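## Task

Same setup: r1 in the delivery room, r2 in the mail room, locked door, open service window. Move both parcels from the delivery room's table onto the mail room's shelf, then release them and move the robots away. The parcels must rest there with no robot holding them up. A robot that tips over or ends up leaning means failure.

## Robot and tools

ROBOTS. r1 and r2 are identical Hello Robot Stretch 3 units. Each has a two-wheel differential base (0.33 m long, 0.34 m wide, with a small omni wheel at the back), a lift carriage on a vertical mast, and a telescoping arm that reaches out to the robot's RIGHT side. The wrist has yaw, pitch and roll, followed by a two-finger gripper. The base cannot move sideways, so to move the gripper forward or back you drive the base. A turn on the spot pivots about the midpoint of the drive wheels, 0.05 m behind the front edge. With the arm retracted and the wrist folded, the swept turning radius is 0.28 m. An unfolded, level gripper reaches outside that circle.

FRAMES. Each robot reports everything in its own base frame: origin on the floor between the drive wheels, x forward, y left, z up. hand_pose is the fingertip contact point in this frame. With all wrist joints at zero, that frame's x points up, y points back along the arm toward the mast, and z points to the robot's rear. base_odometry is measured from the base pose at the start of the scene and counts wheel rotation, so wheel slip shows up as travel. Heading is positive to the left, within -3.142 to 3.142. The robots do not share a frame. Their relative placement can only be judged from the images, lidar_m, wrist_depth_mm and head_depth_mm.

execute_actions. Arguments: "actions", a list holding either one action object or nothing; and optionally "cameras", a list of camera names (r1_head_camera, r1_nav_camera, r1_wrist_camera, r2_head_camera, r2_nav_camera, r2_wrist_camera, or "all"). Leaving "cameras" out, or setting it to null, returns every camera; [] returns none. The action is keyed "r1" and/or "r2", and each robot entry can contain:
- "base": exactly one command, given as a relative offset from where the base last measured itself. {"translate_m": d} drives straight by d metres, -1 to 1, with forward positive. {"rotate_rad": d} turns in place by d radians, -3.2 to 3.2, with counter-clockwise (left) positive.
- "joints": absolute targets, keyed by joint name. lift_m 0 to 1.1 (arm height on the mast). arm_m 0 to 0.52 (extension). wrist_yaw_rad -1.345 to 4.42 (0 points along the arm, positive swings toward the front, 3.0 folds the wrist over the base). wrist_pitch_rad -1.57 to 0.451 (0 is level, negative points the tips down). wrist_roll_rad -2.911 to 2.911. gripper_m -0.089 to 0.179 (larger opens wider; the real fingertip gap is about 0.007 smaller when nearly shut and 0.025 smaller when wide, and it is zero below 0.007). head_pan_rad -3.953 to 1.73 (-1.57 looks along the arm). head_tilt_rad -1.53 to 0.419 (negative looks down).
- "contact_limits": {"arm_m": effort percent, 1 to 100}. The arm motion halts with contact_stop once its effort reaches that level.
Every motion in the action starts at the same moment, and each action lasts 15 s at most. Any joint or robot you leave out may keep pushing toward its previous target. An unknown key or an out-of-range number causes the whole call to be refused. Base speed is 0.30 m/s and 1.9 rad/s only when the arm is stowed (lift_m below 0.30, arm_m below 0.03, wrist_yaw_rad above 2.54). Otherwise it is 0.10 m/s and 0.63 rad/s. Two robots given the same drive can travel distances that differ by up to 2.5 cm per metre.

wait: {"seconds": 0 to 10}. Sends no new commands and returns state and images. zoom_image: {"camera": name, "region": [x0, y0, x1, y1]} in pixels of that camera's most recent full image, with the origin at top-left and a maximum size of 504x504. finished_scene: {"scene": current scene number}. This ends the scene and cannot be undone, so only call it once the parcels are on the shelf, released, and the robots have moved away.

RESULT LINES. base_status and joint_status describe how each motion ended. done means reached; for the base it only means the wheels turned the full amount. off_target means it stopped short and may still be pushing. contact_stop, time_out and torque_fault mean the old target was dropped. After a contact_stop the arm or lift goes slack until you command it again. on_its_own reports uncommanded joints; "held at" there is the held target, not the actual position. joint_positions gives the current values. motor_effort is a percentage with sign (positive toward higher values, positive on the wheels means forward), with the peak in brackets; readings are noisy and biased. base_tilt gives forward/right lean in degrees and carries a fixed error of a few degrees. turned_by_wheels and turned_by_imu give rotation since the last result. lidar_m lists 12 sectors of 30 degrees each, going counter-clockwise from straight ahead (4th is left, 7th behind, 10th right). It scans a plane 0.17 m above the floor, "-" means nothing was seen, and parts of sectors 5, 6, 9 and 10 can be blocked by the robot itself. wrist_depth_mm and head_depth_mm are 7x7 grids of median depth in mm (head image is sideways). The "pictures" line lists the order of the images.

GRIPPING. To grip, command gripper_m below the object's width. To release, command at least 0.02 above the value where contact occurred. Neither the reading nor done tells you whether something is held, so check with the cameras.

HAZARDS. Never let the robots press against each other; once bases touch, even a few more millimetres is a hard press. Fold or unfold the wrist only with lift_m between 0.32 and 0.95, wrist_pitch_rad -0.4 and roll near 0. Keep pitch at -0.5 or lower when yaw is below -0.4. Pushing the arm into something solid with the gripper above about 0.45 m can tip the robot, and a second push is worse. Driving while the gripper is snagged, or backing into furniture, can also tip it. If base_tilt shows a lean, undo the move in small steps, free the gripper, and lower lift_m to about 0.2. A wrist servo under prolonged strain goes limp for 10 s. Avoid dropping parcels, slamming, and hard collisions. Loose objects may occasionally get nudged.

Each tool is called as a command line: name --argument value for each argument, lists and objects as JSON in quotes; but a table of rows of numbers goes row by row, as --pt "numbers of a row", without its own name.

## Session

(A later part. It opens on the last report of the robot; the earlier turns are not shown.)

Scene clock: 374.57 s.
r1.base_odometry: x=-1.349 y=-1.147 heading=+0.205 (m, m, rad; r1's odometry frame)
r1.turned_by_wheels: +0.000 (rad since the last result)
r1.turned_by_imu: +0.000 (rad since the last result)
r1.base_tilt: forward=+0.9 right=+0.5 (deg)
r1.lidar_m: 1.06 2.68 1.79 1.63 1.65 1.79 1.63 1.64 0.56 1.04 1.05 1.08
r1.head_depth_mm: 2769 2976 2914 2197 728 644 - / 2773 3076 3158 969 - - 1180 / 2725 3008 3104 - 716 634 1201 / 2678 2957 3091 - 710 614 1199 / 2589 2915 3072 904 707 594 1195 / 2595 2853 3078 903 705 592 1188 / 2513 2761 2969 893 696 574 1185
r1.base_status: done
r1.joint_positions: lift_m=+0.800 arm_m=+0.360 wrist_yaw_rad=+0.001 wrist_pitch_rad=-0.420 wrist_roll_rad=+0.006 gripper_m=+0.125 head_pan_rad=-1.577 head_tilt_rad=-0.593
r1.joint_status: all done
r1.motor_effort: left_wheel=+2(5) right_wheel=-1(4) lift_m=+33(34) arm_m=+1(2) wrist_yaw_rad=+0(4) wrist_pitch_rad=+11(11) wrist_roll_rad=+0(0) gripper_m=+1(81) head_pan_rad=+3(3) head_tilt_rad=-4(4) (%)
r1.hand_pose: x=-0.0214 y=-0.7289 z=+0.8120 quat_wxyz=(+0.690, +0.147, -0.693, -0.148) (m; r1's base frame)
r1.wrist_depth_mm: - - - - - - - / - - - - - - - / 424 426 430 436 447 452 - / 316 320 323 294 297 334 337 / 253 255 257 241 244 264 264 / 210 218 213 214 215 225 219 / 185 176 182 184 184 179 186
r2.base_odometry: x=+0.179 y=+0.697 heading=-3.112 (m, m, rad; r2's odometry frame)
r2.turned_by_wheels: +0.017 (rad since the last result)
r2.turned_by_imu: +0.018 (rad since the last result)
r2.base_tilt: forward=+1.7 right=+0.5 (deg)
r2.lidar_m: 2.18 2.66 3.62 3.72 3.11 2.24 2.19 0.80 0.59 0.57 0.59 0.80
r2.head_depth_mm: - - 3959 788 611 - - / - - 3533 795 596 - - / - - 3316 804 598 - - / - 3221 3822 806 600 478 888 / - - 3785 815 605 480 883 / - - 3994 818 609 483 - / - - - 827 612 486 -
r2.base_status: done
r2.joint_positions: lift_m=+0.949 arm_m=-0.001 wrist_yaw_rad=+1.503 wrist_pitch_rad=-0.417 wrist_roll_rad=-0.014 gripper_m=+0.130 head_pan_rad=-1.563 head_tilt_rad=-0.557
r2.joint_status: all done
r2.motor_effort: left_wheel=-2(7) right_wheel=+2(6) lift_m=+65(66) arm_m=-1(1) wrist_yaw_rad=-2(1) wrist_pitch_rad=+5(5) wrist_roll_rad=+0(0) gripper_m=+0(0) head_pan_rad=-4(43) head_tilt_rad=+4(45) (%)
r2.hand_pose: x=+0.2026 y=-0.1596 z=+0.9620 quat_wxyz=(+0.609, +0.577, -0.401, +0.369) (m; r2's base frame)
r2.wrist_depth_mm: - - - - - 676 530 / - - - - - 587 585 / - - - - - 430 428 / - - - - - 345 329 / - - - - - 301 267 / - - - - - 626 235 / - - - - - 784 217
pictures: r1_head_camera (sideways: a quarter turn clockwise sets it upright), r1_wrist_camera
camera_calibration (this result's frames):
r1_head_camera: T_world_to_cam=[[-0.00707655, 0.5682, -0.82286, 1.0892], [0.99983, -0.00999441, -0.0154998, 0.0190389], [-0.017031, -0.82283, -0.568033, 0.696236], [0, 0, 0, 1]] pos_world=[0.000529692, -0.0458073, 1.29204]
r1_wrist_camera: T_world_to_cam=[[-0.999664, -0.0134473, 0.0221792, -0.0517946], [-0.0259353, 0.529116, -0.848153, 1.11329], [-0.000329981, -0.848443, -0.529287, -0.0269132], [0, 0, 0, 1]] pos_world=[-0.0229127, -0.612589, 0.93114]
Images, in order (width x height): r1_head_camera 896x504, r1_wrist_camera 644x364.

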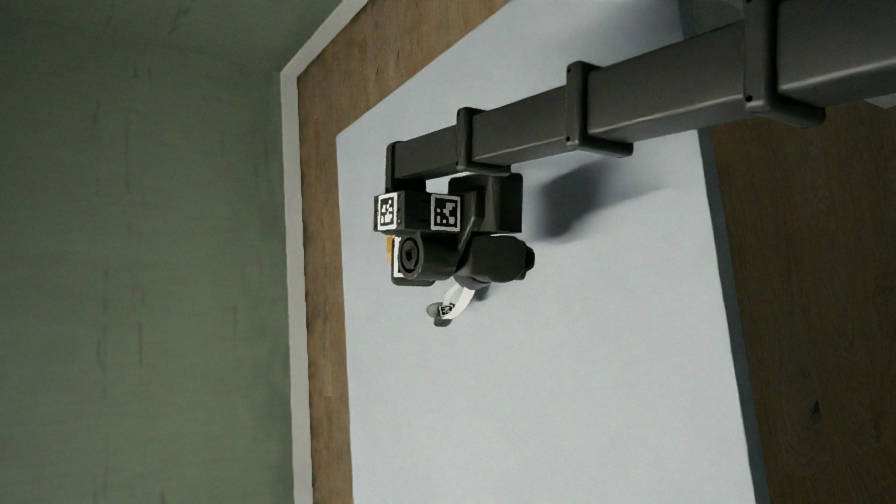

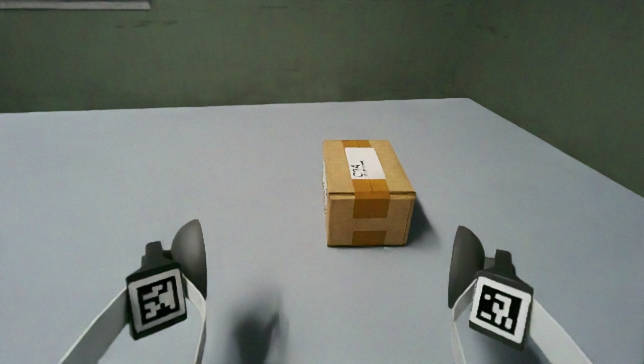

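execute_actions --actions '[]'

Scene clock: 391.37 s.
r1.base_odometry: x=-1.349 y=-1.147 heading=+0.205 (m, m, rad; r1's odometry frame)
r1.turned_by_wheels: +0.000 (rad since the last result)
r1.turned_by_imu: +0.000 (rad since the last result)
r1.base_tilt: forward=+0.8 right=+0.5 (deg)
r1.lidar_m: 1.05 2.68 1.79 1.64 1.64 1.79 1.63 1.64 0.56 1.04 1.05 1.08
r1.head_depth_mm: 2770 2974 2927 2181 725 642 - / 2754 3111 3198 971 - - 1185 / 2713 3065 3127 - 715 636 1204 / 2675 2973 3093 - 710 611 1195 / 2635 2878 3097 906 705 595 1201 / 2552 2858 3050 901 700 592 1197 / 2567 2816 2959 892 699 574 1185
r1.base_status: done
r1.joint_positions: lift_m=+0.800 arm_m=+0.360 wrist_yaw_rad=+0.001 wrist_pitch_rad=-0.420 wrist_roll_rad=+0.006 gripper_m=+0.125 head_pan_rad=-1.577 head_tilt_rad=-0.593
r1.joint_status: all done
r1.motor_effort: left_wheel=+2(5) right_wheel=-2(4) lift_m=+33(34) arm_m=+1(2) wrist_yaw_rad=+0(4) wrist_pitch_rad=+11(11) wrist_roll_rad=+0(0) gripper_m=+0(81) head_pan_rad=+3(3) head_tilt_rad=-3(4) (%)
r1.hand_pose: x=-0.0214 y=-0.7289 z=+0.8120 quat_wxyz=(+0.690, +0.147, -0.693, -0.148) (m; r1's base frame)
r1.wrist_depth_mm: - - - - - - - / - - - - - - - / 422 428 430 441 447 454 - / 319 319 323 295 298 332 336 / 253 255 256 241 244 264 266 / 210 218 213 214 216 225 218 / 185 176 181 183 184 180 186
r2.base_odometry: x=+0.179 y=+0.697 heading=-3.112 (m, m, rad; r2's odometry frame)
r2.turned_by_wheels: +0.000 (rad since the last result)
r2.turned_by_imu: +0.000 (rad since the last result)
r2.base_tilt: forward=+1.7 right=+0.6 (deg)
r2.lidar_m: 2.19 2.66 3.64 3.72 3.08 2.25 2.19 0.80 0.59 0.56 0.59 0.80
r2.head_depth_mm: - - 3888 789 612 - - / - - 3526 797 595 - - / - - 3320 803 598 - - / - 3275 3803 808 600 479 886 / - - 3872 814 603 481 882 / - - 3917 821 607 483 - / - - - 826 611 486 -
r2.base_status: done
r2.joint_positions: lift_m=+0.949 arm_m=-0.001 wrist_yaw_rad=+1.503 wrist_pitch_rad=-0.417 wrist_roll_rad=-0.014 gripper_m=+0.130 head_pan_rad=-1.563 head_tilt_rad=-0.557
r2.joint_status: all done
r2.motor_effort: left_wheel=-2(7) right_wheel=+2(6) lift_m=+64(66) arm_m=+0(1) wrist_yaw_rad=-2(1) wrist_pitch_rad=+5(5) wrist_roll_rad=+0(0) gripper_m=-1(0) head_pan_rad=-3(43) head_tilt_rad=+4(45) (%)
r2.hand_pose: x=+0.2026 y=-0.1596 z=+0.9620 quat_wxyz=(+0.609, +0.577, -0.401, +0.369) (m; r2's base frame)
r2.wrist_depth_mm: - - - - - 661 546 / - - - - - 585 568 / - - - - - 426 425 / - - - - - 345 330 / - - - - - 299 268 / - - - - - 620 235 / - - - - - 772 217
pictures: r1_head_camera (sideways: a quarter turn clockwise sets it upright), r1_nav_camera (sideways: a quarter turn counterclockwise sets it upright), r1_wrist_camera, r2_head_camera (sideways: a quarter turn clockwise sets it upright), r2_nav_camera (sideways: a quarter turn counterclockwise sets it upright), r2_wrist_camera
camera_calibration (this result's frames):
r1_head_camera: T_world_to_cam=[[-0.00707648, 0.5682, -0.82286, 1.0892], [0.99983, -0.00999453, -0.0154998, 0.0190389], [-0.0170311, -0.82283, -0.568033, 0.696236], [0, 0, 0, 1]] pos_world=[0.000529686, -0.0458073, 1.29204]
r1_nav_camera: T_world_to_cam=[[0.0348759, -0.542136, 0.839567, -1.05872], [-0.997329, 0.0350647, 0.0640718, -0.019479], [-0.0641748, -0.839559, -0.539465, 0.660903], [0, 0, 0, 1]] pos_world=[0.05991, -0.0184182, 1.24665]
r1_wrist_camera: T_world_to_cam=[[-0.999664, -0.0134474, 0.0221791, -0.0517946], [-0.0259353, 0.529116, -0.848153, 1.11329], [-0.000329884, -0.848443, -0.529287, -0.0269133], [0, 0, 0, 1]] pos_world=[-0.0229127, -0.612589, 0.93114]
r2_head_camera: T_world_to_cam=[[0.0057163, 0.477309, -0.878717, 1.16123], [0.999025, 0.035736, 0.0259103, -0.0361029], [0.0437691, -0.878009, -0.476639, 0.575961], [0, 0, 0, 1]] pos_world=[0.00422051, -0.0472771, 1.29586]
r2_nav_camera: T_world_to_cam=[[-0.0202418, -0.517523, 0.85543, -1.06939], [-0.997941, -0.0416234, -0.0487955, 0.11473], [0.0608587, -0.854657, -0.515615, 0.623647], [0, 0, 0, 1]] pos_world=[0.0548934, -0.0156559, 1.24195]
r2_wrist_camera: T_world_to_cam=[[-0.0953186, -0.99544, -0.00378222, -0.138439], [-0.5455, 0.0554119, -0.836277, 0.958154], [0.832673, -0.0776495, -0.548294, 0.51515], [0, 0, 0, 1]] pos_world=[0.080526, -0.150899, 1.08321]
Images, in order (width x height): r1_head_camera 896x504, r1_nav_camera 672x504, r1_wrist_camera 644x364, r2_head_camera 896x504, r2_nav_camera 672x504, r2_wrist_camera 644x364.

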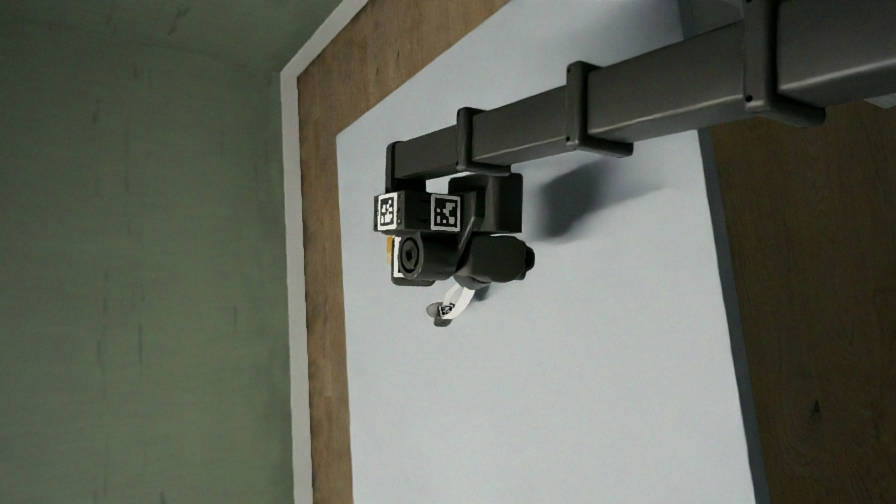

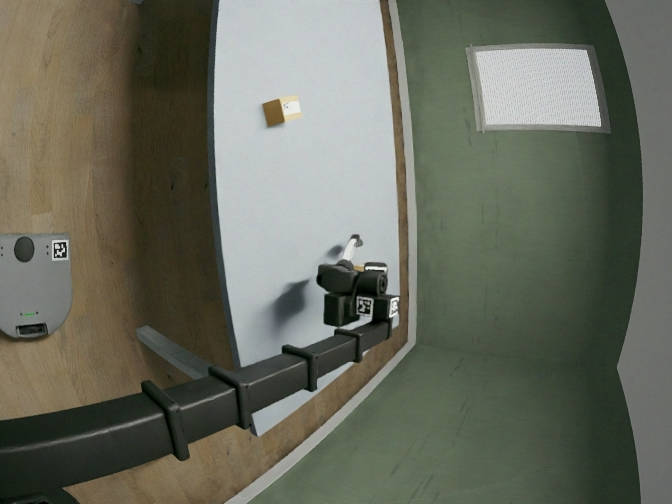

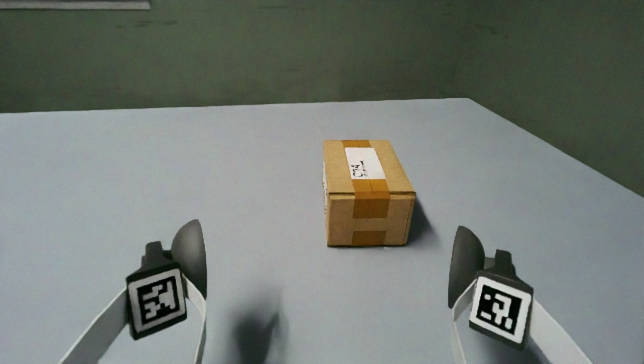

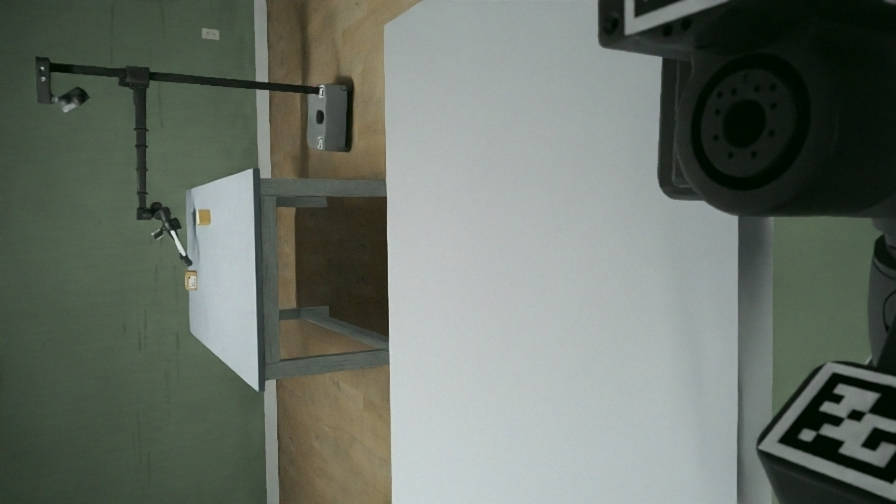

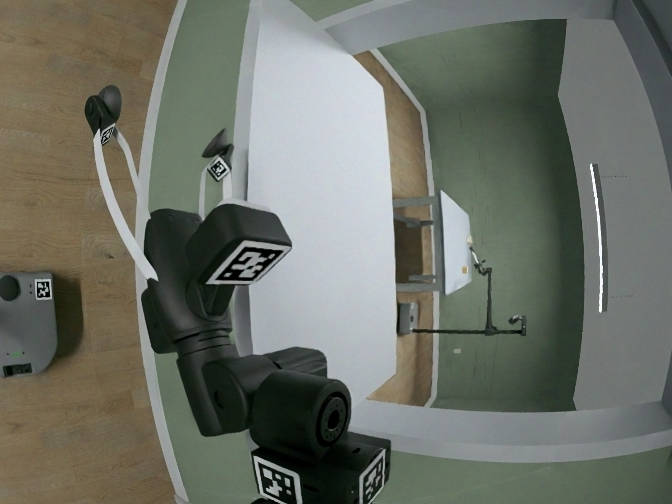

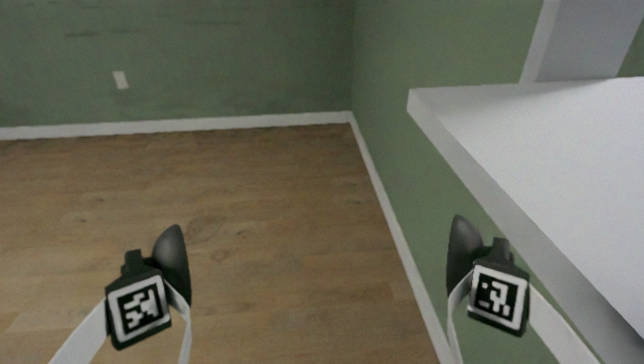

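execute_actions --actions '[{"r1": {"base": {"translate_m": -0.03}, "joints": {"lift_m": 0.777, "arm_m": 0.465}}}]' --cameras '["r1_wrist_camera", "r1_head_camera"]'

Scene clock: 410.67 s.
r1.base_odometry: x=-1.379 y=-1.153 heading=+0.205 (m, m, rad; r1's odometry frame)
r1.turned_by_wheels: +0.000 (rad since the last result)
r1.turned_by_imu: +0.000 (rad since the last result)
r1.base_tilt: forward=+0.8 right=+0.6 (deg)
r1.lidar_m: 1.09 2.71 1.79 1.63 1.64 1.76 1.60 1.61 0.54 1.04 1.05 1.29
r1.head_depth_mm: 2758 2942 2845 2268 727 641 - / 2814 3060 3157 928 773 - 1179 / 2717 3012 3226 - 714 635 1198 / 2664 2944 3130 845 711 616 1193 / 2654 2883 3056 905 708 608 1188 / 2569 2836 3043 900 704 593 1178 / 2536 2770 2998 901 700 576 1187
r1.base_status: done
r1.joint_positions: lift_m=+0.777 arm_m=+0.465 wrist_yaw_rad=+0.001 wrist_pitch_rad=-0.420 wrist_roll_rad=+0.006 gripper_m=+0.125 head_pan_rad=-1.577 head_tilt_rad=-0.593
r1.joint_status: all done
r1.motor_effort: left_wheel=+2(1) right_wheel=-2(5) lift_m=+23(30) arm_m=+1(1) wrist_yaw_rad=+0(1) wrist_pitch_rad=+12(11) wrist_roll_rad=+0(0) gripper_m=-1(1) head_pan_rad=+3(2) head_tilt_rad=-5(4) (%)
r1.hand_pose: x=-0.0214 y=-0.8339 z=+0.7894 quat_wxyz=(+0.690, +0.147, -0.693, -0.148) (m; r1's base frame)
r1.wrist_depth_mm: - - - - - - - / - - - - - - - / 366 369 374 381 386 393 - / 274 277 279 186 284 287 290 / 218 221 222 148 218 227 229 / 182 189 179 123 133 195 189 / 160 153 154 127 150 156 162
r2.base_odometry: x=+0.179 y=+0.697 heading=-3.112 (m, m, rad; r2's odometry frame)
r2.turned_by_wheels: +0.000 (rad since the last result)
r2.turned_by_imu: +0.001 (rad since the last result)
r2.base_tilt: forward=+1.6 right=+0.6 (deg)
r2.lidar_m: 2.18 2.66 3.62 3.72 3.10 2.26 2.19 0.80 0.59 0.56 0.58 0.80
r2.head_depth_mm: - - - 791 613 - - / - - 3571 797 595 - - / - - 3308 803 597 - - / - 3290 3792 807 602 478 887 / - - 3852 815 604 481 887 / - - 3922 820 608 483 - / - - - 822 609 486 -
r2.base_status: not commanded
r2.joint_positions: lift_m=+0.949 arm_m=-0.001 wrist_yaw_rad=+1.503 wrist_pitch_rad=-0.417 wrist_roll_rad=-0.014 gripper_m=+0.130 head_pan_rad=-1.563 head_tilt_rad=-0.557
r2.joint_status: not commanded
r2.motor_effort: left_wheel=-2(2) right_wheel=+2(2) lift_m=+65(65) arm_m=-1(1) wrist_yaw_rad=-2(2) wrist_pitch_rad=+5(5) wrist_roll_rad=+0(0) gripper_m=-1(1) head_pan_rad=-3(3) head_tilt_rad=+4(5) (%)
r2.hand_pose: x=+0.2026 y=-0.1596 z=+0.9620 quat_wxyz=(+0.609, +0.577, -0.401, +0.369) (m; r2's base frame)
r2.wrist_depth_mm: - - - - - 673 532 / - - - - - 590 563 / - - - - - 428 427 / - - - - - 348 331 / - - - - - 301 270 / - - - - - 619 232 / - - - - - 786 217
pictures: r1_head_camera (sideways: a quarter turn clockwise sets it upright), r1_wrist_camera
camera_calibration (this result's frames):
r1_head_camera: T_world_to_cam=[[-0.00707709, 0.5682, -0.82286, 1.0892], [0.99983, -0.00999346, -0.0154998, 0.0190389], [-0.0170302, -0.82283, -0.568033, 0.696236], [0, 0, 0, 1]] pos_world=[0.000529736, -0.0458073, 1.29204]
r1_wrist_camera: T_world_to_cam=[[-0.999664, -0.0134212, 0.0221792, -0.0526901], [-0.0259214, 0.529115, -0.848154, 1.1497], [-0.000352081, -0.848444, -0.529285, -0.12795], [0, 0, 0, 1]] pos_world=[-0.0229155, -0.71759, 0.908571]
Images, in order (width x height): r1_head_camera 896x504, r1_wrist_camera 644x364.

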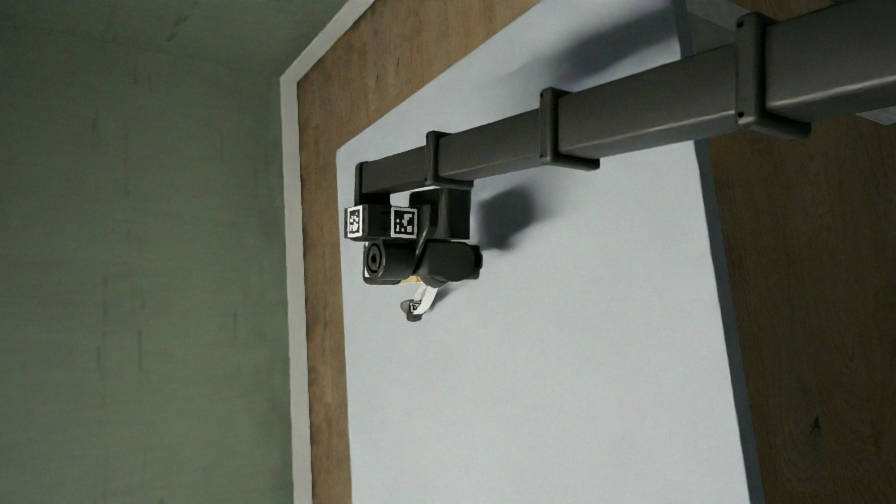

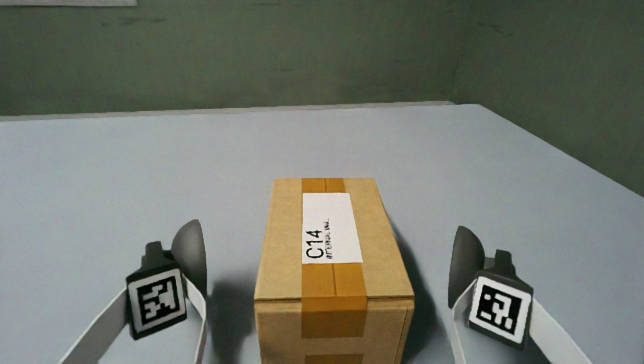

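execute_actions --actions '[{"r1": {"joints": {"gripper_m": 0.018}}}]' --cameras '["r1_wrist_camera"]'

Scene clock: 416.27 s.
r1.base_odometry: x=-1.379 y=-1.153 heading=+0.205 (m, m, rad; r1's odometry frame)
r1.turned_by_wheels: +0.000 (rad since the last result)
r1.turned_by_imu: +0.000 (rad since the last result)
r1.base_tilt: forward=+0.9 right=+0.5 (deg)
r1.lidar_m: 1.08 2.71 1.79 1.63 1.64 1.76 1.60 1.61 0.54 1.04 1.05 1.29
r1.head_depth_mm: 2753 2900 2897 2257 725 644 - / 2770 3162 3146 936 769 - 1183 / 2686 3047 3215 - 715 636 1201 / 2686 2981 3168 845 710 615 1199 / 2644 2937 3086 904 709 610 1196 / 2572 2817 3053 900 703 591 1189 / 2532 2788 2977 897 700 576 1186
r1.base_status: not commanded
r1.joint_positions: lift_m=+0.777 arm_m=+0.465 wrist_yaw_rad=+0.000 wrist_pitch_rad=-0.419 wrist_roll_rad=+0.006 gripper_m=+0.019 head_pan_rad=-1.577 head_tilt_rad=-0.593
r1.joint_status: all done
r1.motor_effort: left_wheel=+2(1) right_wheel=-1(1) lift_m=+23(24) arm_m=+1(1) wrist_yaw_rad=+1(0) wrist_pitch_rad=+11(11) wrist_roll_rad=+0(0) gripper_m=-21(94) head_pan_rad=+3(2) head_tilt_rad=-3(5) (%)
r1.hand_pose: x=-0.0215 y=-0.8341 z=+0.7897 quat_wxyz=(+0.690, +0.147, -0.693, -0.148) (m; r1's base frame)
r1.wrist_depth_mm: - - - - - - - / - - - - - - - / 370 370 378 383 389 395 - / 274 278 279 187 287 290 292 / 219 220 222 148 228 228 229 / 182 183 127 127 128 189 190 / 156 157 153 138 151 161 161
r2.base_odometry: x=+0.179 y=+0.697 heading=-3.112 (m, m, rad; r2's odometry frame)
r2.turned_by_wheels: +0.000 (rad since the last result)
r2.turned_by_imu: +0.001 (rad since the last result)
r2.base_tilt: forward=+1.6 right=+0.6 (deg)
r2.lidar_m: 2.18 2.66 3.65 3.72 3.09 2.25 2.19 0.80 0.59 0.56 0.59 0.80
r2.head_depth_mm: - - 3999 786 612 - - / - - 3534 798 595 - - / - - 3329 805 598 - - / - 3269 3850 808 601 479 888 / - - 3798 814 604 481 885 / - - 3932 819 609 484 - / - - - 824 612 485 -
r2.base_status: not commanded
r2.joint_positions: lift_m=+0.949 arm_m=-0.001 wrist_yaw_rad=+1.503 wrist_pitch_rad=-0.417 wrist_roll_rad=-0.014 gripper_m=+0.130 head_pan_rad=-1.563 head_tilt_rad=-0.557
r2.joint_status: not commanded
r2.motor_effort: left_wheel=-2(2) right_wheel=+2(2) lift_m=+64(65) arm_m=-1(1) wrist_yaw_rad=-2(2) wrist_pitch_rad=+5(5) wrist_roll_rad=+0(0) gripper_m=+0(0) head_pan_rad=-3(4) head_tilt_rad=+5(5) (%)
r2.hand_pose: x=+0.2026 y=-0.1596 z=+0.9620 quat_wxyz=(+0.609, +0.577, -0.401, +0.369) (m; r2's base frame)
r2.wrist_depth_mm: - - - - - 653 539 / - - - - - 580 568 / - - - - - 437 425 / - - - - - 349 325 / - - - - - 301 268 / - - - - - 610 234 / - - - - - 778 216
pictures: r1_wrist_camera
camera_calibration (this result's frames):
r1_wrist_camera: T_world_to_cam=[[-0.999671, -0.0128838, 0.0221985, -0.0523805], [-0.0256544, 0.528074, -0.848811, 1.14969], [-0.000786481, -0.849101, -0.52823, -0.129351], [0, 0, 0, 1]] pos_world=[-0.0229704, -0.717628, 0.908705]
Images, in order (width x height): r1_wrist_camera 644x364.

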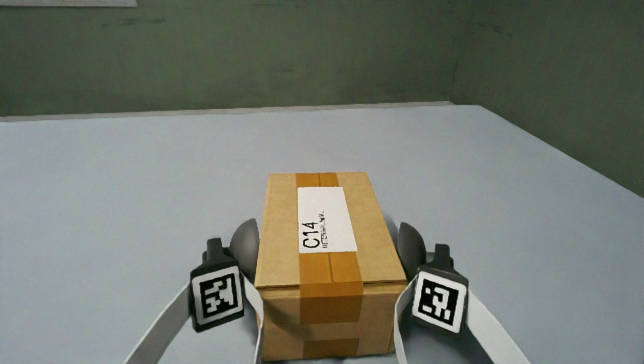

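execute_actions --actions '[{"r1": {"base": {"rotate_rad": 0.075}, "joints": {"lift_m": 0.83, "arm_m": 0.08, "wrist_yaw_rad": 0.8, "head_pan_rad": -0.5, "head_tilt_rad": -0.7}}, "r2": {"base": {"rotate_rad": -0.345}, "joints": {"lift_m": 0.96, "wrist_yaw_rad": 0.0}}}]' --cameras '["r1_wrist_camera", "r1_nav_camera", "r2_wrist_camera"]'

Scene clock: 510.67 s.
r1.base_odometry: x=-1.379 y=-1.153 heading=+0.280 (m, m, rad; r1's odometry frame)
r1.turned_by_wheels: +0.075 (rad since the last result)
r1.turned_by_imu: +0.075 (rad since the last result)
r1.base_tilt: forward=+0.8 right=+0.6 (deg)
r1.lidar_m: 2.69 2.54 1.74 1.63 1.65 1.71 1.60 1.63 0.54 1.04 1.06 1.09
r1.head_depth_mm: 3285 3396 1074 818 655 595 1171 / 3268 3533 1072 811 673 1310 1159 / 3045 3297 1060 806 1469 1335 1154 / 2821 3086 1043 830 1578 1331 1156 / 2659 3009 1036 1829 1573 1325 1145 / 2495 2795 1124 1768 1539 1318 1141 / 2346 2581 2456 1922 1553 1323 1139
r1.base_status: done
r1.joint_positions: lift_m=+0.830 arm_m=+0.080 wrist_yaw_rad=+0.800 wrist_pitch_rad=-0.424 wrist_roll_rad=+0.006 gripper_m=+0.025 head_pan_rad=-0.507 head_tilt_rad=-0.691
r1.joint_status: all done
r1.on_its_own: gripper_m is held at +0.024, not at your +0.018, by its stall guard, which is not easing now
r1.motor_effort: left_wheel=+1(6) right_wheel=+0(6) lift_m=+34(35) arm_m=-3(1) wrist_yaw_rad=-1(5) wrist_pitch_rad=+13(14) wrist_roll_rad=+0(0) gripper_m=-19(19) head_pan_rad=+2(31) head_tilt_rad=-5(16) (%)
r1.hand_pose: x=+0.1390 y=-0.3811 z=+0.8411 quat_wxyz=(+0.693, +0.407, -0.580, +0.131) (m; r1's base frame)
r1.wrist_depth_mm: - - - - - - - / 751 761 764 785 801 - - / 529 503 508 510 522 528 539 / - 373 357 188 386 387 392 / - 325 301 148 305 308 309 / - - 127 127 128 255 256 / - - 227 138 204 217 219
r2.base_odometry: x=+0.179 y=+0.697 heading=+2.827 (m, m, rad; r2's odometry frame)
r2.turned_by_wheels: -0.345 (rad since the last result)
r2.turned_by_imu: -0.347 (rad since the last result)
r2.base_tilt: forward=+1.6 right=+0.6 (deg)
r2.lidar_m: 0.99 2.56 2.84 3.75 3.73 2.68 2.20 1.29 0.69 0.57 0.56 0.63
r2.head_depth_mm: 530 582 643 722 797 - - / 508 554 612 684 693 - - / 582 628 683 727 644 - - / - - - 810 625 480 943 / - - 3630 814 606 469 879 / - - 3647 819 609 483 834 / - - 3660 828 611 486 788
r2.base_status: done
r2.joint_positions: lift_m=+0.959 arm_m=-0.001 wrist_yaw_rad=+0.003 wrist_pitch_rad=-0.417 wrist_roll_rad=-0.014 gripper_m=+0.130 head_pan_rad=-1.563 head_tilt_rad=-0.557
r2.joint_status: all done
r2.motor_effort: left_wheel=+1(3) right_wheel=-2(5) lift_m=+65(62) arm_m=-1(0) wrist_yaw_rad=-3(2) wrist_pitch_rad=+5(5) wrist_roll_rad=+0(0) gripper_m=+1(0) head_pan_rad=-3(4) head_tilt_rad=+5(4) (%)
r2.hand_pose: x=-0.0208 y=-0.3689 z=+0.9720 quat_wxyz=(+0.697, +0.149, -0.686, -0.145) (m; r2's base frame)
r2.wrist_depth_mm: - - - - 368 413 461 / - - - 576 405 458 518 / 494 474 467 445 443 506 584 / 369 362 362 357 474 567 677 / 295 303 290 289 286 646 791 / 248 - 245 244 241 801 934 / 222 207 211 215 246 948 -
pictures: r1_nav_camera (sideways: a quarter turn counterclockwise sets it upright), r1_wrist_camera, r2_wrist_camera
camera_calibration (this result's frames):
r1_nav_camera: T_world_to_cam=[[0.562136, -0.268452, 0.782264, -0.987227], [-0.503938, -0.861168, 0.0666002, -0.0257721], [0.655782, -0.431651, -0.619377, 0.760473], [0, 0, 0, 1]] pos_world=[0.0432633, 0.0410416, 1.24501]
r1_wrist_camera: T_world_to_cam=[[-0.687167, -0.726162, 0.0221325, -0.202462], [-0.399753, 0.352496, -0.846135, 0.941078], [0.60663, -0.590283, -0.532509, 0.300361], [0, 0, 0, 1]] pos_world=[0.054865, -0.301448, 0.960705]
r2_wrist_camera: T_world_to_cam=[[-0.99969, 0.0246278, -0.0037828, -0.0104901], [0.016666, 0.548054, -0.836277, 1.04965], [-0.0185225, -0.836081, -0.548294, 0.392942], [0, 0, 0, 1]] pos_world=[-0.020702, -0.246473, 1.0932]
Images, in order (width x height): r1_nav_camera 672x504, r1_wrist_camera 644x364, r2_wrist_camera 644x364.

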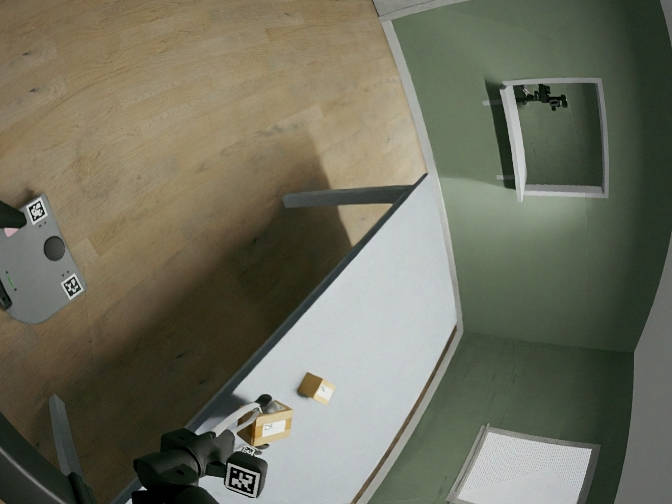

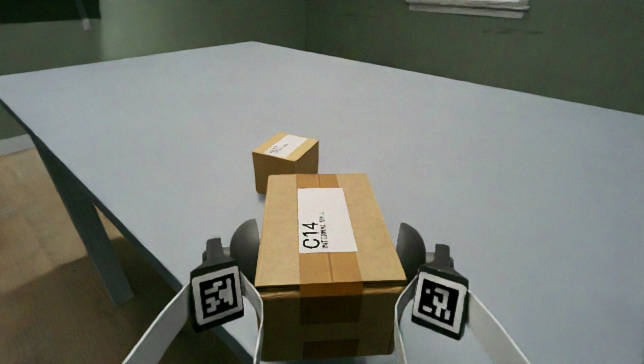

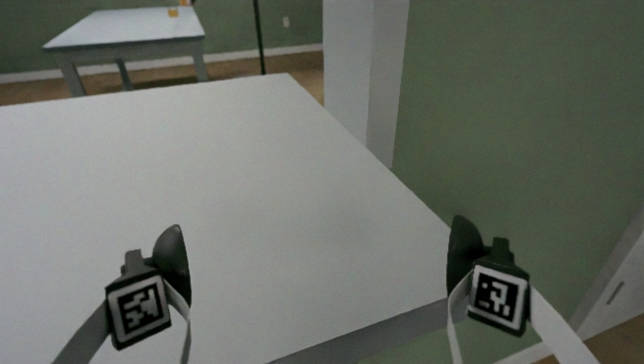

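execute_actions --actions '[{"r1": {"base": {"translate_m": 1.0}, "joints": {"lift_m": 0.29, "arm_m": 0.0, "wrist_yaw_rad": 2.65, "head_pan_rad": -0.3, "head_tilt_rad": -0.8}}, "r2": {"base": {"translate_m": 0.175}}}]' --cameras '["r1_wrist_camera", "r1_nav_camera", "r2_wrist_camera"]'

Scene clock: 543.63 s.
r1.base_odometry: x=-0.417 y=-0.876 heading=+0.280 (m, m, rad; r1's odometry frame)
r1.turned_by_wheels: +0.000 (rad since the last result)
r1.turned_by_imu: +0.007 (rad since the last result)
r1.base_tilt: forward=+0.9 right=+0.6 (deg)
r1.lidar_m: 1.70 1.74 1.82 1.71 1.74 2.25 2.59 1.40 1.02 0.31 2.64 1.81
r1.head_depth_mm: 1848 2189 2216 1784 1501 1284 1130 / 1763 2026 2190 1770 1503 1290 1126 / 1677 1968 2193 1771 1475 1272 1117 / 1609 1863 2084 1758 1479 1278 1113 / 1499 1738 2035 1745 1469 1262 1118 / 1459 1681 1952 1746 1467 1261 1109 / 1427 1601 1865 1717 1453 1254 1102
r1.base_status: done
r1.joint_positions: lift_m=+0.290 arm_m=+0.000 wrist_yaw_rad=+2.649 wrist_pitch_rad=-0.424 wrist_roll_rad=+0.006 gripper_m=+0.025 head_pan_rad=-0.307 head_tilt_rad=-0.791
r1.joint_status: all done
r1.on_its_own: gripper_m is held at +0.024, not at your +0.018, by its stall guard, which is not easing now
r1.motor_effort: left_wheel=-1(9) right_wheel=+1(4) lift_m=+24(30) arm_m=-2(5) wrist_yaw_rad=+2(7) wrist_pitch_rad=+14(14) wrist_roll_rad=+0(0) gripper_m=-19(19) head_pan_rad=+3(14) head_tilt_rad=-5(16) (%)
r1.hand_pose: x=+0.0845 y=+0.0517 z=+0.3014 quat_wxyz=(+0.313, +0.708, -0.025, +0.632) (m; r1's base frame)
r1.wrist_depth_mm: - - - - - - - / - - - - - - - / - - - - - - - / 781 795 788 189 824 825 818 / 626 633 632 149 645 652 653 / 538 524 127 127 128 540 538 / - 461 455 138 431 457 462
r2.base_odometry: x=+0.012 y=+0.752 heading=+2.827 (m, m, rad; r2's odometry frame)
r2.turned_by_wheels: +0.000 (rad since the last result)
r2.turned_by_imu: +0.003 (rad since the last result)
r2.base_tilt: forward=+1.7 right=+0.7 (deg)
r2.lidar_m: 0.89 2.39 2.66 3.80 3.78 2.87 2.37 1.20 0.62 0.51 0.51 0.56
r2.head_depth_mm: 3617 3788 738 737 615 - - / - - 3989 794 629 - - / - - - 804 647 - - / - - 3555 809 623 480 430 / - - 3899 816 607 468 417 / - - 3403 819 607 483 403 / - - 3686 825 611 485 402
r2.base_status: done
r2.joint_positions: lift_m=+0.959 arm_m=-0.001 wrist_yaw_rad=+0.003 wrist_pitch_rad=-0.417 wrist_roll_rad=-0.014 gripper_m=+0.130 head_pan_rad=-1.563 head_tilt_rad=-0.557
r2.joint_status: not commanded
r2.motor_effort: left_wheel=+0(4) right_wheel=-1(2) lift_m=+65(65) arm_m=-1(1) wrist_yaw_rad=-3(2) wrist_pitch_rad=+5(5) wrist_roll_rad=+0(0) gripper_m=-1(0) head_pan_rad=-4(3) head_tilt_rad=+4(4) (%)
r2.hand_pose: x=-0.0208 y=-0.3689 z=+0.9720 quat_wxyz=(+0.697, +0.149, -0.686, -0.145) (m; r2's base frame)
r2.wrist_depth_mm: - - - - - 387 380 / - - - 656 - 403 422 / 484 479 470 464 460 428 474 / 368 362 361 357 355 349 516 / 298 303 291 293 288 295 282 / 248 - 246 244 243 244 238 / 220 207 210 209 210 203 218
pictures: r1_nav_camera (sideways: a quarter turn counterclockwise sets it upright), r1_wrist_camera, r2_wrist_camera
camera_calibration (this result's frames):
r1_nav_camera: T_world_to_cam=[[0.675548, -0.173959, 0.7165, -0.902204], [-0.316306, -0.946181, 0.0685045, -0.029387], [0.666022, -0.272912, -0.694215, 0.857757], [0, 0, 0, 1]] pos_world=[0.028903, 0.0493397, 1.24391]
r1_wrist_camera: T_world_to_cam=[[0.886824, -0.461578, 0.0221316, -0.0603519], [-0.229476, -0.481448, -0.845901, 0.338788], [0.401104, 0.745086, -0.532881, 0.249882], [0, 0, 0, 1]] pos_world=[0.0310364, -0.0509319, 0.421074]
r2_wrist_camera: T_world_to_cam=[[-0.999682, 0.0249322, -0.00378286, -0.010446], [0.0168329, 0.548049, -0.836277, 1.04965], [-0.018777, -0.836075, -0.548294, 0.392937], [0, 0, 0, 1]] pos_world=[-0.0207331, -0.246473, 1.0932]
Images, in order (width x height): r1_nav_camera 672x504, r1_wrist_camera 644x364, r2_wrist_camera 644x364.

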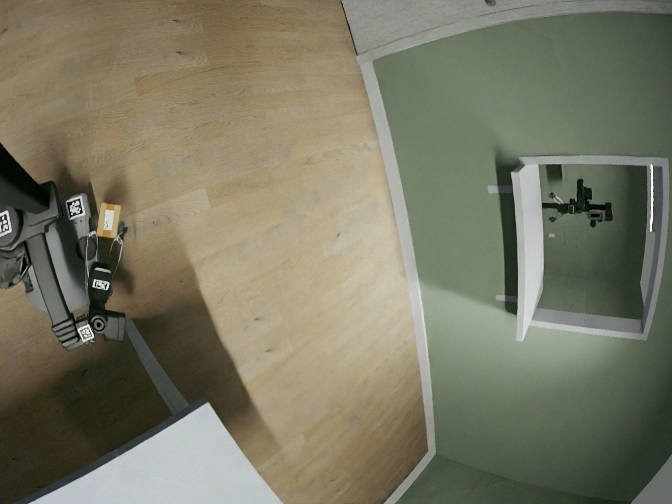

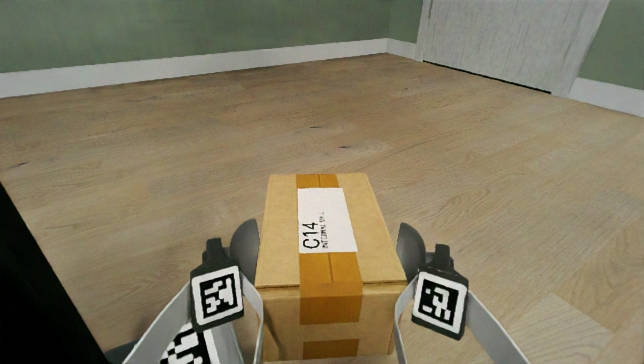

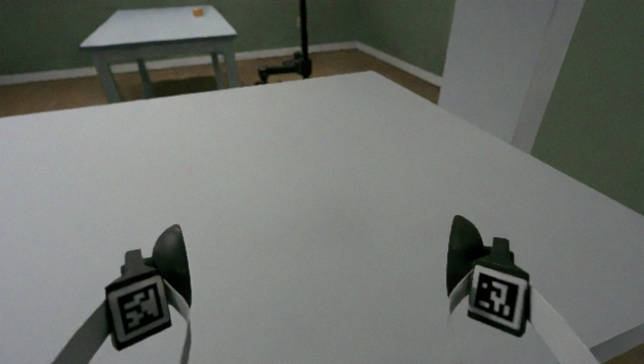

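execute_actions --actions '[{"r1": {"base": {"translate_m": 0.8}}, "r2": {"joints": {"lift_m": 0.918, "arm_m": 0.2}}}]' --cameras '["r1_nav_camera", "r2_wrist_camera"]'

Scene clock: 572.97 s.
r1.base_odometry: x=+0.351 y=-0.655 heading=+0.280 (m, m, rad; r1's odometry frame)
r1.turned_by_wheels: +0.000 (rad since the last result)
r1.turned_by_imu: +0.005 (rad since the last result)
r1.base_tilt: forward=+0.9 right=+0.5 (deg)
r1.lidar_m: 0.91 0.93 1.18 1.77 1.81 2.35 2.17 0.78 1.16 2.97 1.40 0.97
r1.head_depth_mm: 1279 927 1376 1700 1496 1280 1132 / 1275 911 1284 1629 1495 1276 1130 / - 862 1209 1505 1488 1281 1127 / 1165 853 1138 1404 1470 1269 1121 / 1132 843 1077 1304 1465 1267 1115 / - 867 1026 1220 1419 1259 1105 / 756 840 974 1152 1364 1253 1102
r1.base_status: done
r1.joint_positions: lift_m=+0.290 arm_m=+0.000 wrist_yaw_rad=+2.649 wrist_pitch_rad=-0.424 wrist_roll_rad=+0.006 gripper_m=+0.025 head_pan_rad=-0.307 head_tilt_rad=-0.791
r1.joint_status: not commanded
r1.on_its_own: gripper_m is held at +0.024, not at your +0.018, by its stall guard, which is not easing now
r1.motor_effort: left_wheel=-1(7) right_wheel=+1(4) lift_m=+25(24) arm_m=-2(2) wrist_yaw_rad=+1(1) wrist_pitch_rad=+14(14) wrist_roll_rad=+0(0) gripper_m=-19(19) head_pan_rad=+2(3) head_tilt_rad=-5(5) (%)
r1.hand_pose: x=+0.0845 y=+0.0518 z=+0.3014 quat_wxyz=(+0.313, +0.708, -0.025, +0.632) (m; r1's base frame)
r1.wrist_depth_mm: - - - - - 828 684 / - - - - - 861 706 / - - - - - 906 733 / 793 805 799 188 819 813 750 / 624 624 637 149 645 652 654 / 539 523 127 127 128 539 544 / - 461 455 137 428 459 458
r2.base_odometry: x=+0.012 y=+0.752 heading=+2.827 (m, m, rad; r2's odometry frame)
r2.turned_by_wheels: +0.000 (rad since the last result)
r2.turned_by_imu: +0.001 (rad since the last result)
r2.base_tilt: forward=+1.6 right=+0.6 (deg)
r2.lidar_m: 0.89 2.39 2.66 3.80 3.79 2.88 2.37 1.19 0.62 0.51 0.51 0.56
r2.head_depth_mm: 3601 3834 739 722 - 473 998 / - - 3974 - - 475 936 / 1488 - 3503 912 - 476 877 / - - - 811 581 479 429 / - - - 815 604 481 417 / - - 3416 820 608 483 402 / - - 3657 827 611 485 403
r2.base_status: not commanded
r2.joint_positions: lift_m=+0.919 arm_m=+0.200 wrist_yaw_rad=+0.002 wrist_pitch_rad=-0.417 wrist_roll_rad=-0.014 gripper_m=+0.130 head_pan_rad=-1.563 head_tilt_rad=-0.557
r2.joint_status: all done
r2.motor_effort: left_wheel=+0(0) right_wheel=-2(2) lift_m=+16(61) arm_m=+3(3) wrist_yaw_rad=-1(2) wrist_pitch_rad=+6(5) wrist_roll_rad=+0(0) gripper_m=-1(2) head_pan_rad=-3(4) head_tilt_rad=+3(5) (%)
r2.hand_pose: x=-0.0211 y=-0.5691 z=+0.9316 quat_wxyz=(+0.697, +0.148, -0.686, -0.145) (m; r2's base frame)
r2.wrist_depth_mm: - - - - - - 244 / - - - - - - 250 / 384 374 371 370 360 321 258 / 291 288 284 283 277 276 257 / 235 243 230 230 229 233 223 / 197 - 195 192 191 192 189 / 174 164 167 166 166 161 163
pictures: r1_nav_camera (sideways: a quarter turn counterclockwise sets it upright), r2_wrist_camera
camera_calibration (this result's frames):
r1_nav_camera: T_world_to_cam=[[0.675671, -0.173965, 0.716383, -0.902053], [-0.316252, -0.946198, 0.0685071, -0.0293907], [0.665923, -0.272846, -0.694336, 0.857914], [0, 0, 0, 1]] pos_world=[0.0288915, 0.0493437, 1.24391]
r2_wrist_camera: T_world_to_cam=[[-0.999655, 0.0259772, -0.00377805, -0.00524876], [0.0174051, 0.54817, -0.836186, 1.12563], [-0.0196507, -0.835963, -0.548433, 0.203493], [0, 0, 0, 1]] pos_world=[-0.0208398, -0.446786, 1.05282]
Images, in order (width x height): r1_nav_camera 672x504, r2_wrist_camera 644x364.

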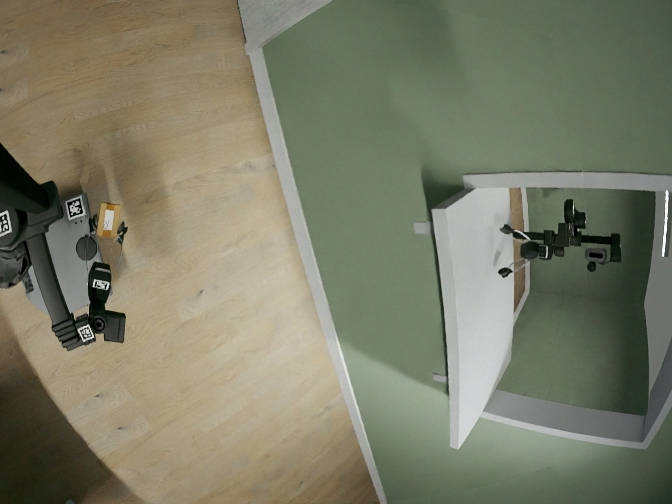

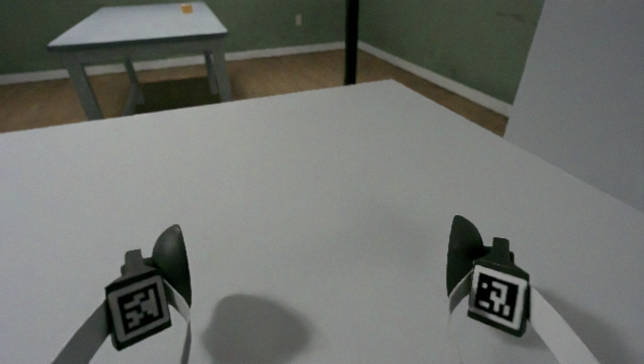

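execute_actions --actions '[{"r1": {"base": {"rotate_rad": 1.3}, "joints": {"lift_m": 0.936, "arm_m": 0.22, "wrist_yaw_rad": 0.0, "head_pan_rad": -1.57, "head_tilt_rad": -0.5}}}]' --cameras '["r1_head_camera", "r1_wrist_camera", "r2_wrist_camera"]'

Scene clock: 589.33 s.
r1.base_odometry: x=+0.351 y=-0.655 heading=+1.580 (m, m, rad; r1's odometry frame)
r1.turned_by_wheels: +1.300 (rad since the last result)
r1.turned_by_imu: +1.307 (rad since the last result)
r1.base_tilt: forward=+0.8 right=+0.8 (deg)
r1.lidar_m: 1.56 1.77 1.96 3.10 0.78 1.16 2.98 2.16 1.11 0.91 0.91 1.01
r1.head_depth_mm: - - 1245 951 - 1521 1277 / - - 1270 - 1431 1527 1262 / - - 1311 - 1352 1446 1262 / - - 1150 - 1294 1394 1249 / - - 1177 860 1171 1354 1245 / - - 956 981 1112 1274 1247 / 713 773 852 945 1056 1203 1233
r1.base_status: done
r1.joint_positions: lift_m=+0.936 arm_m=+0.220 wrist_yaw_rad=+0.002 wrist_pitch_rad=-0.424 wrist_roll_rad=+0.006 gripper_m=+0.025 head_pan_rad=-1.563 head_tilt_rad=-0.507
r1.joint_status: all done
r1.on_its_own: gripper_m is held at +0.024, not at your +0.018, by its stall guard, which is not easing now
r1.motor_effort: left_wheel=+1(8) right_wheel=+0(3) lift_m=+34(36) arm_m=+1(2) wrist_yaw_rad=-1(4) wrist_pitch_rad=+14(14) wrist_roll_rad=+0(0) gripper_m=-19(19) head_pan_rad=-3(29) head_tilt_rad=+3(25) (%)
r1.hand_pose: x=-0.0211 y=-0.5883 z=+0.9470 quat_wxyz=(+0.690, +0.149, -0.693, -0.149) (m; r1's base frame)
r1.wrist_depth_mm: 361 383 - - - - 742 / 384 410 638 605 668 688 692 / 411 439 423 428 435 440 455 / 441 474 315 189 360 777 943 / 478 521 292 149 748 907 - / 521 576 127 127 128 - - / 573 621 725 137 - - -
r2.base_odometry: x=+0.012 y=+0.752 heading=+2.827 (m, m, rad; r2's odometry frame)
r2.turned_by_wheels: +0.000 (rad since the last result)
r2.turned_by_imu: +0.001 (rad since the last result)
r2.base_tilt: forward=+1.6 right=+0.5 (deg)
r2.lidar_m: 0.89 2.40 2.66 3.81 3.78 2.87 2.37 1.19 0.62 0.51 0.50 0.56
r2.head_depth_mm: 3547 3825 738 722 - 473 1004 / - - - - - 475 933 / - - 3774 913 - 476 877 / - 1335 3550 810 581 479 429 / - - - 812 606 481 417 / - - 3415 822 609 483 402 / - - 3669 827 611 485 402
r2.base_status: not commanded
r2.joint_positions: lift_m=+0.919 arm_m=+0.200 wrist_yaw_rad=+0.002 wrist_pitch_rad=-0.417 wrist_roll_rad=-0.014 gripper_m=+0.130 head_pan_rad=-1.563 head_tilt_rad=-0.557
r2.joint_status: not commanded
r2.motor_effort: left_wheel=+0(0) right_wheel=-2(2) lift_m=+16(16) arm_m=+3(3) wrist_yaw_rad=-2(2) wrist_pitch_rad=+5(5) wrist_roll_rad=+0(0) gripper_m=-1(1) head_pan_rad=-4(4) head_tilt_rad=+5(4) (%)
r2.hand_pose: x=-0.0211 y=-0.5691 z=+0.9316 quat_wxyz=(+0.697, +0.148, -0.686, -0.145) (m; r2's base frame)
r2.wrist_depth_mm: - - - - - - 243 / - - - - - - 249 / 380 376 371 366 356 322 256 / 292 291 285 281 279 276 256 / 236 241 230 229 227 234 223 / 196 - 194 192 191 192 189 / 174 164 167 167 165 159 164
pictures: r1_head_camera (sideways: a quarter turn clockwise sets it upright), r1_wrist_camera, r2_wrist_camera
camera_calibration (this result's frames):
r1_head_camera: T_world_to_cam=[[-0.0144265, 0.495399, -0.868546, 1.14881], [0.999882, 0.00261513, -0.0151164, 0.0185411], [-0.00521729, -0.868662, -0.495379, 0.601636], [0, 0, 0, 1]] pos_world=[0.00117333, -0.0465516, 1.29611]
r1_wrist_camera: T_world_to_cam=[[-0.999648, -0.014663, 0.0221275, -0.0533151], [-0.0265377, 0.532756, -0.845853, 1.15338], [0.000614206, -0.846142, -0.532957, 0.168639], [0, 0, 0, 1]] pos_world=[-0.0227918, -0.472558, 1.06664]
r2_wrist_camera: T_world_to_cam=[[-0.999655, 0.0259771, -0.003778, -0.00524884], [0.017405, 0.54817, -0.836186, 1.12563], [-0.0196507, -0.835963, -0.548434, 0.203493], [0, 0, 0, 1]] pos_world=[-0.0208398, -0.446786, 1.05282]
Images, in order (width x height): r1_head_camera 896x504, r1_wrist_camera 644x364, r2_wrist_camera 644x364.

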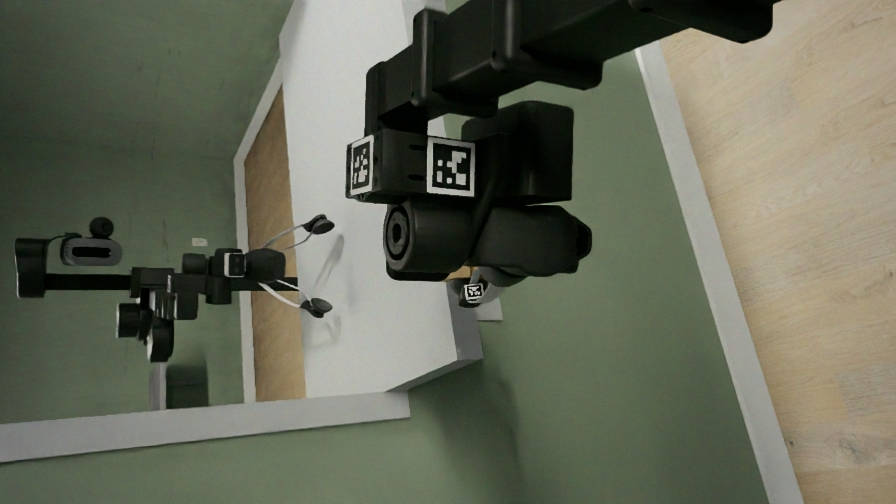

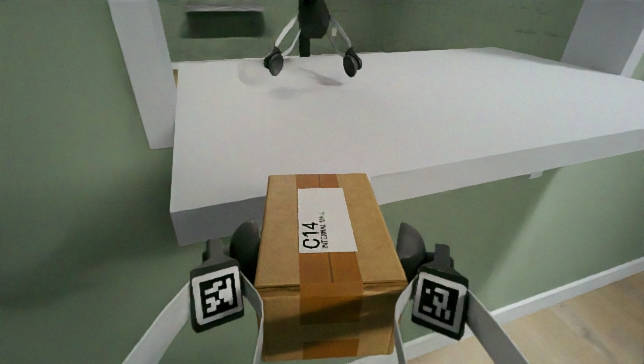

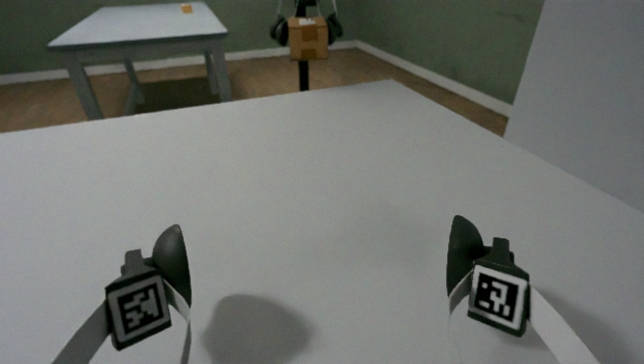

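execute_actions --actions '[{"r1": {"joints": {"lift_m": 0.927, "arm_m": 0.475}}, "r2": {"base": {"translate_m": 0.015}, "joints": {"arm_m": 0.25, "lift_m": 0.917}}}]' --cameras '["r1_wrist_camera", "r2_wrist_camera"]'

Scene clock: 607.13 s.
r1.base_odometry: x=+0.351 y=-0.655 heading=+1.580 (m, m, rad; r1's odometry frame)
r1.turned_by_wheels: +0.000 (rad since the last result)
r1.turned_by_imu: +0.000 (rad since the last result)
r1.base_tilt: forward=+0.8 right=+0.7 (deg)
r1.lidar_m: 1.57 1.77 1.96 3.11 0.78 1.16 2.98 2.16 1.11 0.91 0.91 1.01
r1.head_depth_mm: - - 1241 1113 - 1479 1267 / - - 1401 - 1420 1511 1260 / - - - 929 1330 1458 1262 / 1459 1675 1191 916 1241 1405 1258 / - - 1177 856 1169 1351 1247 / - - 954 977 1109 1264 1238 / 712 774 853 944 1055 1207 1233
r1.base_status: not commanded
r1.joint_positions: lift_m=+0.927 arm_m=+0.475 wrist_yaw_rad=+0.001 wrist_pitch_rad=-0.425 wrist_roll_rad=+0.006 gripper_m=+0.025 head_pan_rad=-1.563 head_tilt_rad=-0.507
r1.joint_status: all done
r1.on_its_own: gripper_m is held at +0.024, not at your +0.018, by its stall guard, which is not easing now
r1.motor_effort: left_wheel=+0(1) right_wheel=+0(0) lift_m=+24(31) arm_m=+1(1) wrist_yaw_rad=-1(3) wrist_pitch_rad=+14(14) wrist_roll_rad=+0(0) gripper_m=-19(19) head_pan_rad=-1(3) head_tilt_rad=+3(3) (%)
r1.hand_pose: x=-0.0214 y=-0.8433 z=+0.9384 quat_wxyz=(+0.689, +0.149, -0.693, -0.150) (m; r1's base frame)
r1.wrist_depth_mm: - - - 411 - - - / - - - 561 624 645 658 / 297 393 372 403 385 414 422 / 267 295 297 188 304 307 309 / 234 235 236 149 242 243 245 / 195 196 127 127 128 203 203 / 168 168 165 137 162 172 173
r2.base_odometry: x=-0.002 y=+0.756 heading=+2.827 (m, m, rad; r2's odometry frame)
r2.turned_by_wheels: +0.000 (rad since the last result)
r2.turned_by_imu: +0.001 (rad since the last result)
r2.base_tilt: forward=+1.6 right=+0.5 (deg)
r2.lidar_m: 0.88 2.38 2.64 3.81 3.78 2.90 2.38 1.18 0.61 0.50 0.50 0.55
r2.head_depth_mm: 3663 3851 3739 - 572 473 991 / - - - - 564 475 924 / - - 3790 - 558 477 868 / - 1389 3562 827 602 478 424 / - - - 816 604 481 409 / - - 3425 820 608 483 401 / - - 3654 829 613 485 402
r2.base_status: done
r2.joint_positions: lift_m=+0.918 arm_m=+0.250 wrist_yaw_rad=+0.002 wrist_pitch_rad=-0.417 wrist_roll_rad=-0.014 gripper_m=+0.130 head_pan_rad=-1.563 head_tilt_rad=-0.557
r2.joint_status: all done
r2.motor_effort: left_wheel=+0(4) right_wheel=-2(3) lift_m=+16(15) arm_m=+3(2) wrist_yaw_rad=-1(1) wrist_pitch_rad=+5(5) wrist_roll_rad=+0(0) gripper_m=+0(0) head_pan_rad=-4(3) head_tilt_rad=+4(4) (%)
r2.hand_pose: x=-0.0211 y=-0.6191 z=+0.9306 quat_wxyz=(+0.697, +0.148, -0.686, -0.145) (m; r2's base frame)
r2.wrist_depth_mm: - - - 393 - - - / - - - 322 - - 246 / - - 366 276 355 - 254 / 291 285 281 281 279 273 253 / 232 240 231 227 225 233 222 / 194 - 193 191 188 191 187 / 172 163 165 165 163 159 162
pictures: r1_wrist_camera, r2_wrist_camera
camera_calibration (this result's frames):
r1_wrist_camera: T_world_to_cam=[[-0.999663, -0.0135418, 0.0221271, -0.0561694], [-0.0259399, 0.532805, -0.84584, 1.282], [-0.000335234, -0.84613, -0.532977, -0.0516915], [0, 0, 0, 1]] pos_world=[-0.0229128, -0.727556, 1.05806]
r2_wrist_camera: T_world_to_cam=[[-0.999655, 0.0259772, -0.00377808, -0.00395365], [0.0174051, 0.54817, -0.836186, 1.1522], [-0.0196507, -0.835963, -0.548433, 0.161149], [0, 0, 0, 1]] pos_world=[-0.0208398, -0.496785, 1.05182]
Images, in order (width x height): r1_wrist_camera 644x364, r2_wrist_camera 644x364.

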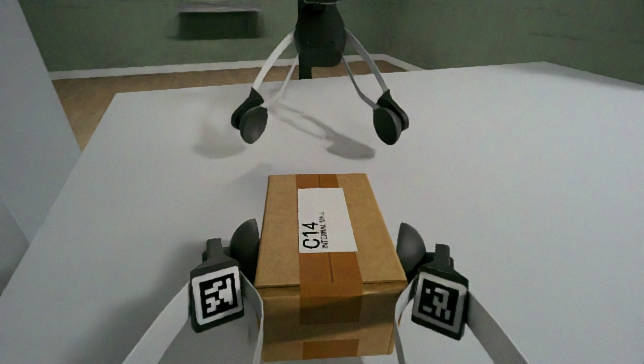

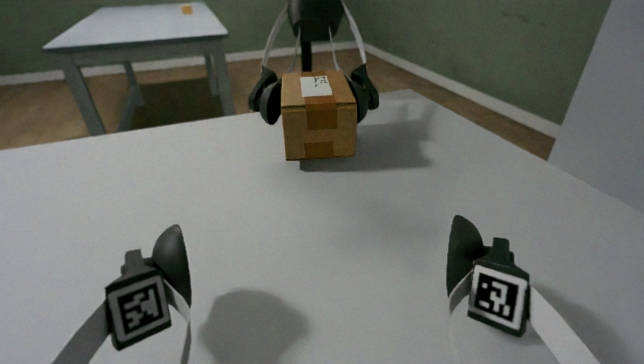

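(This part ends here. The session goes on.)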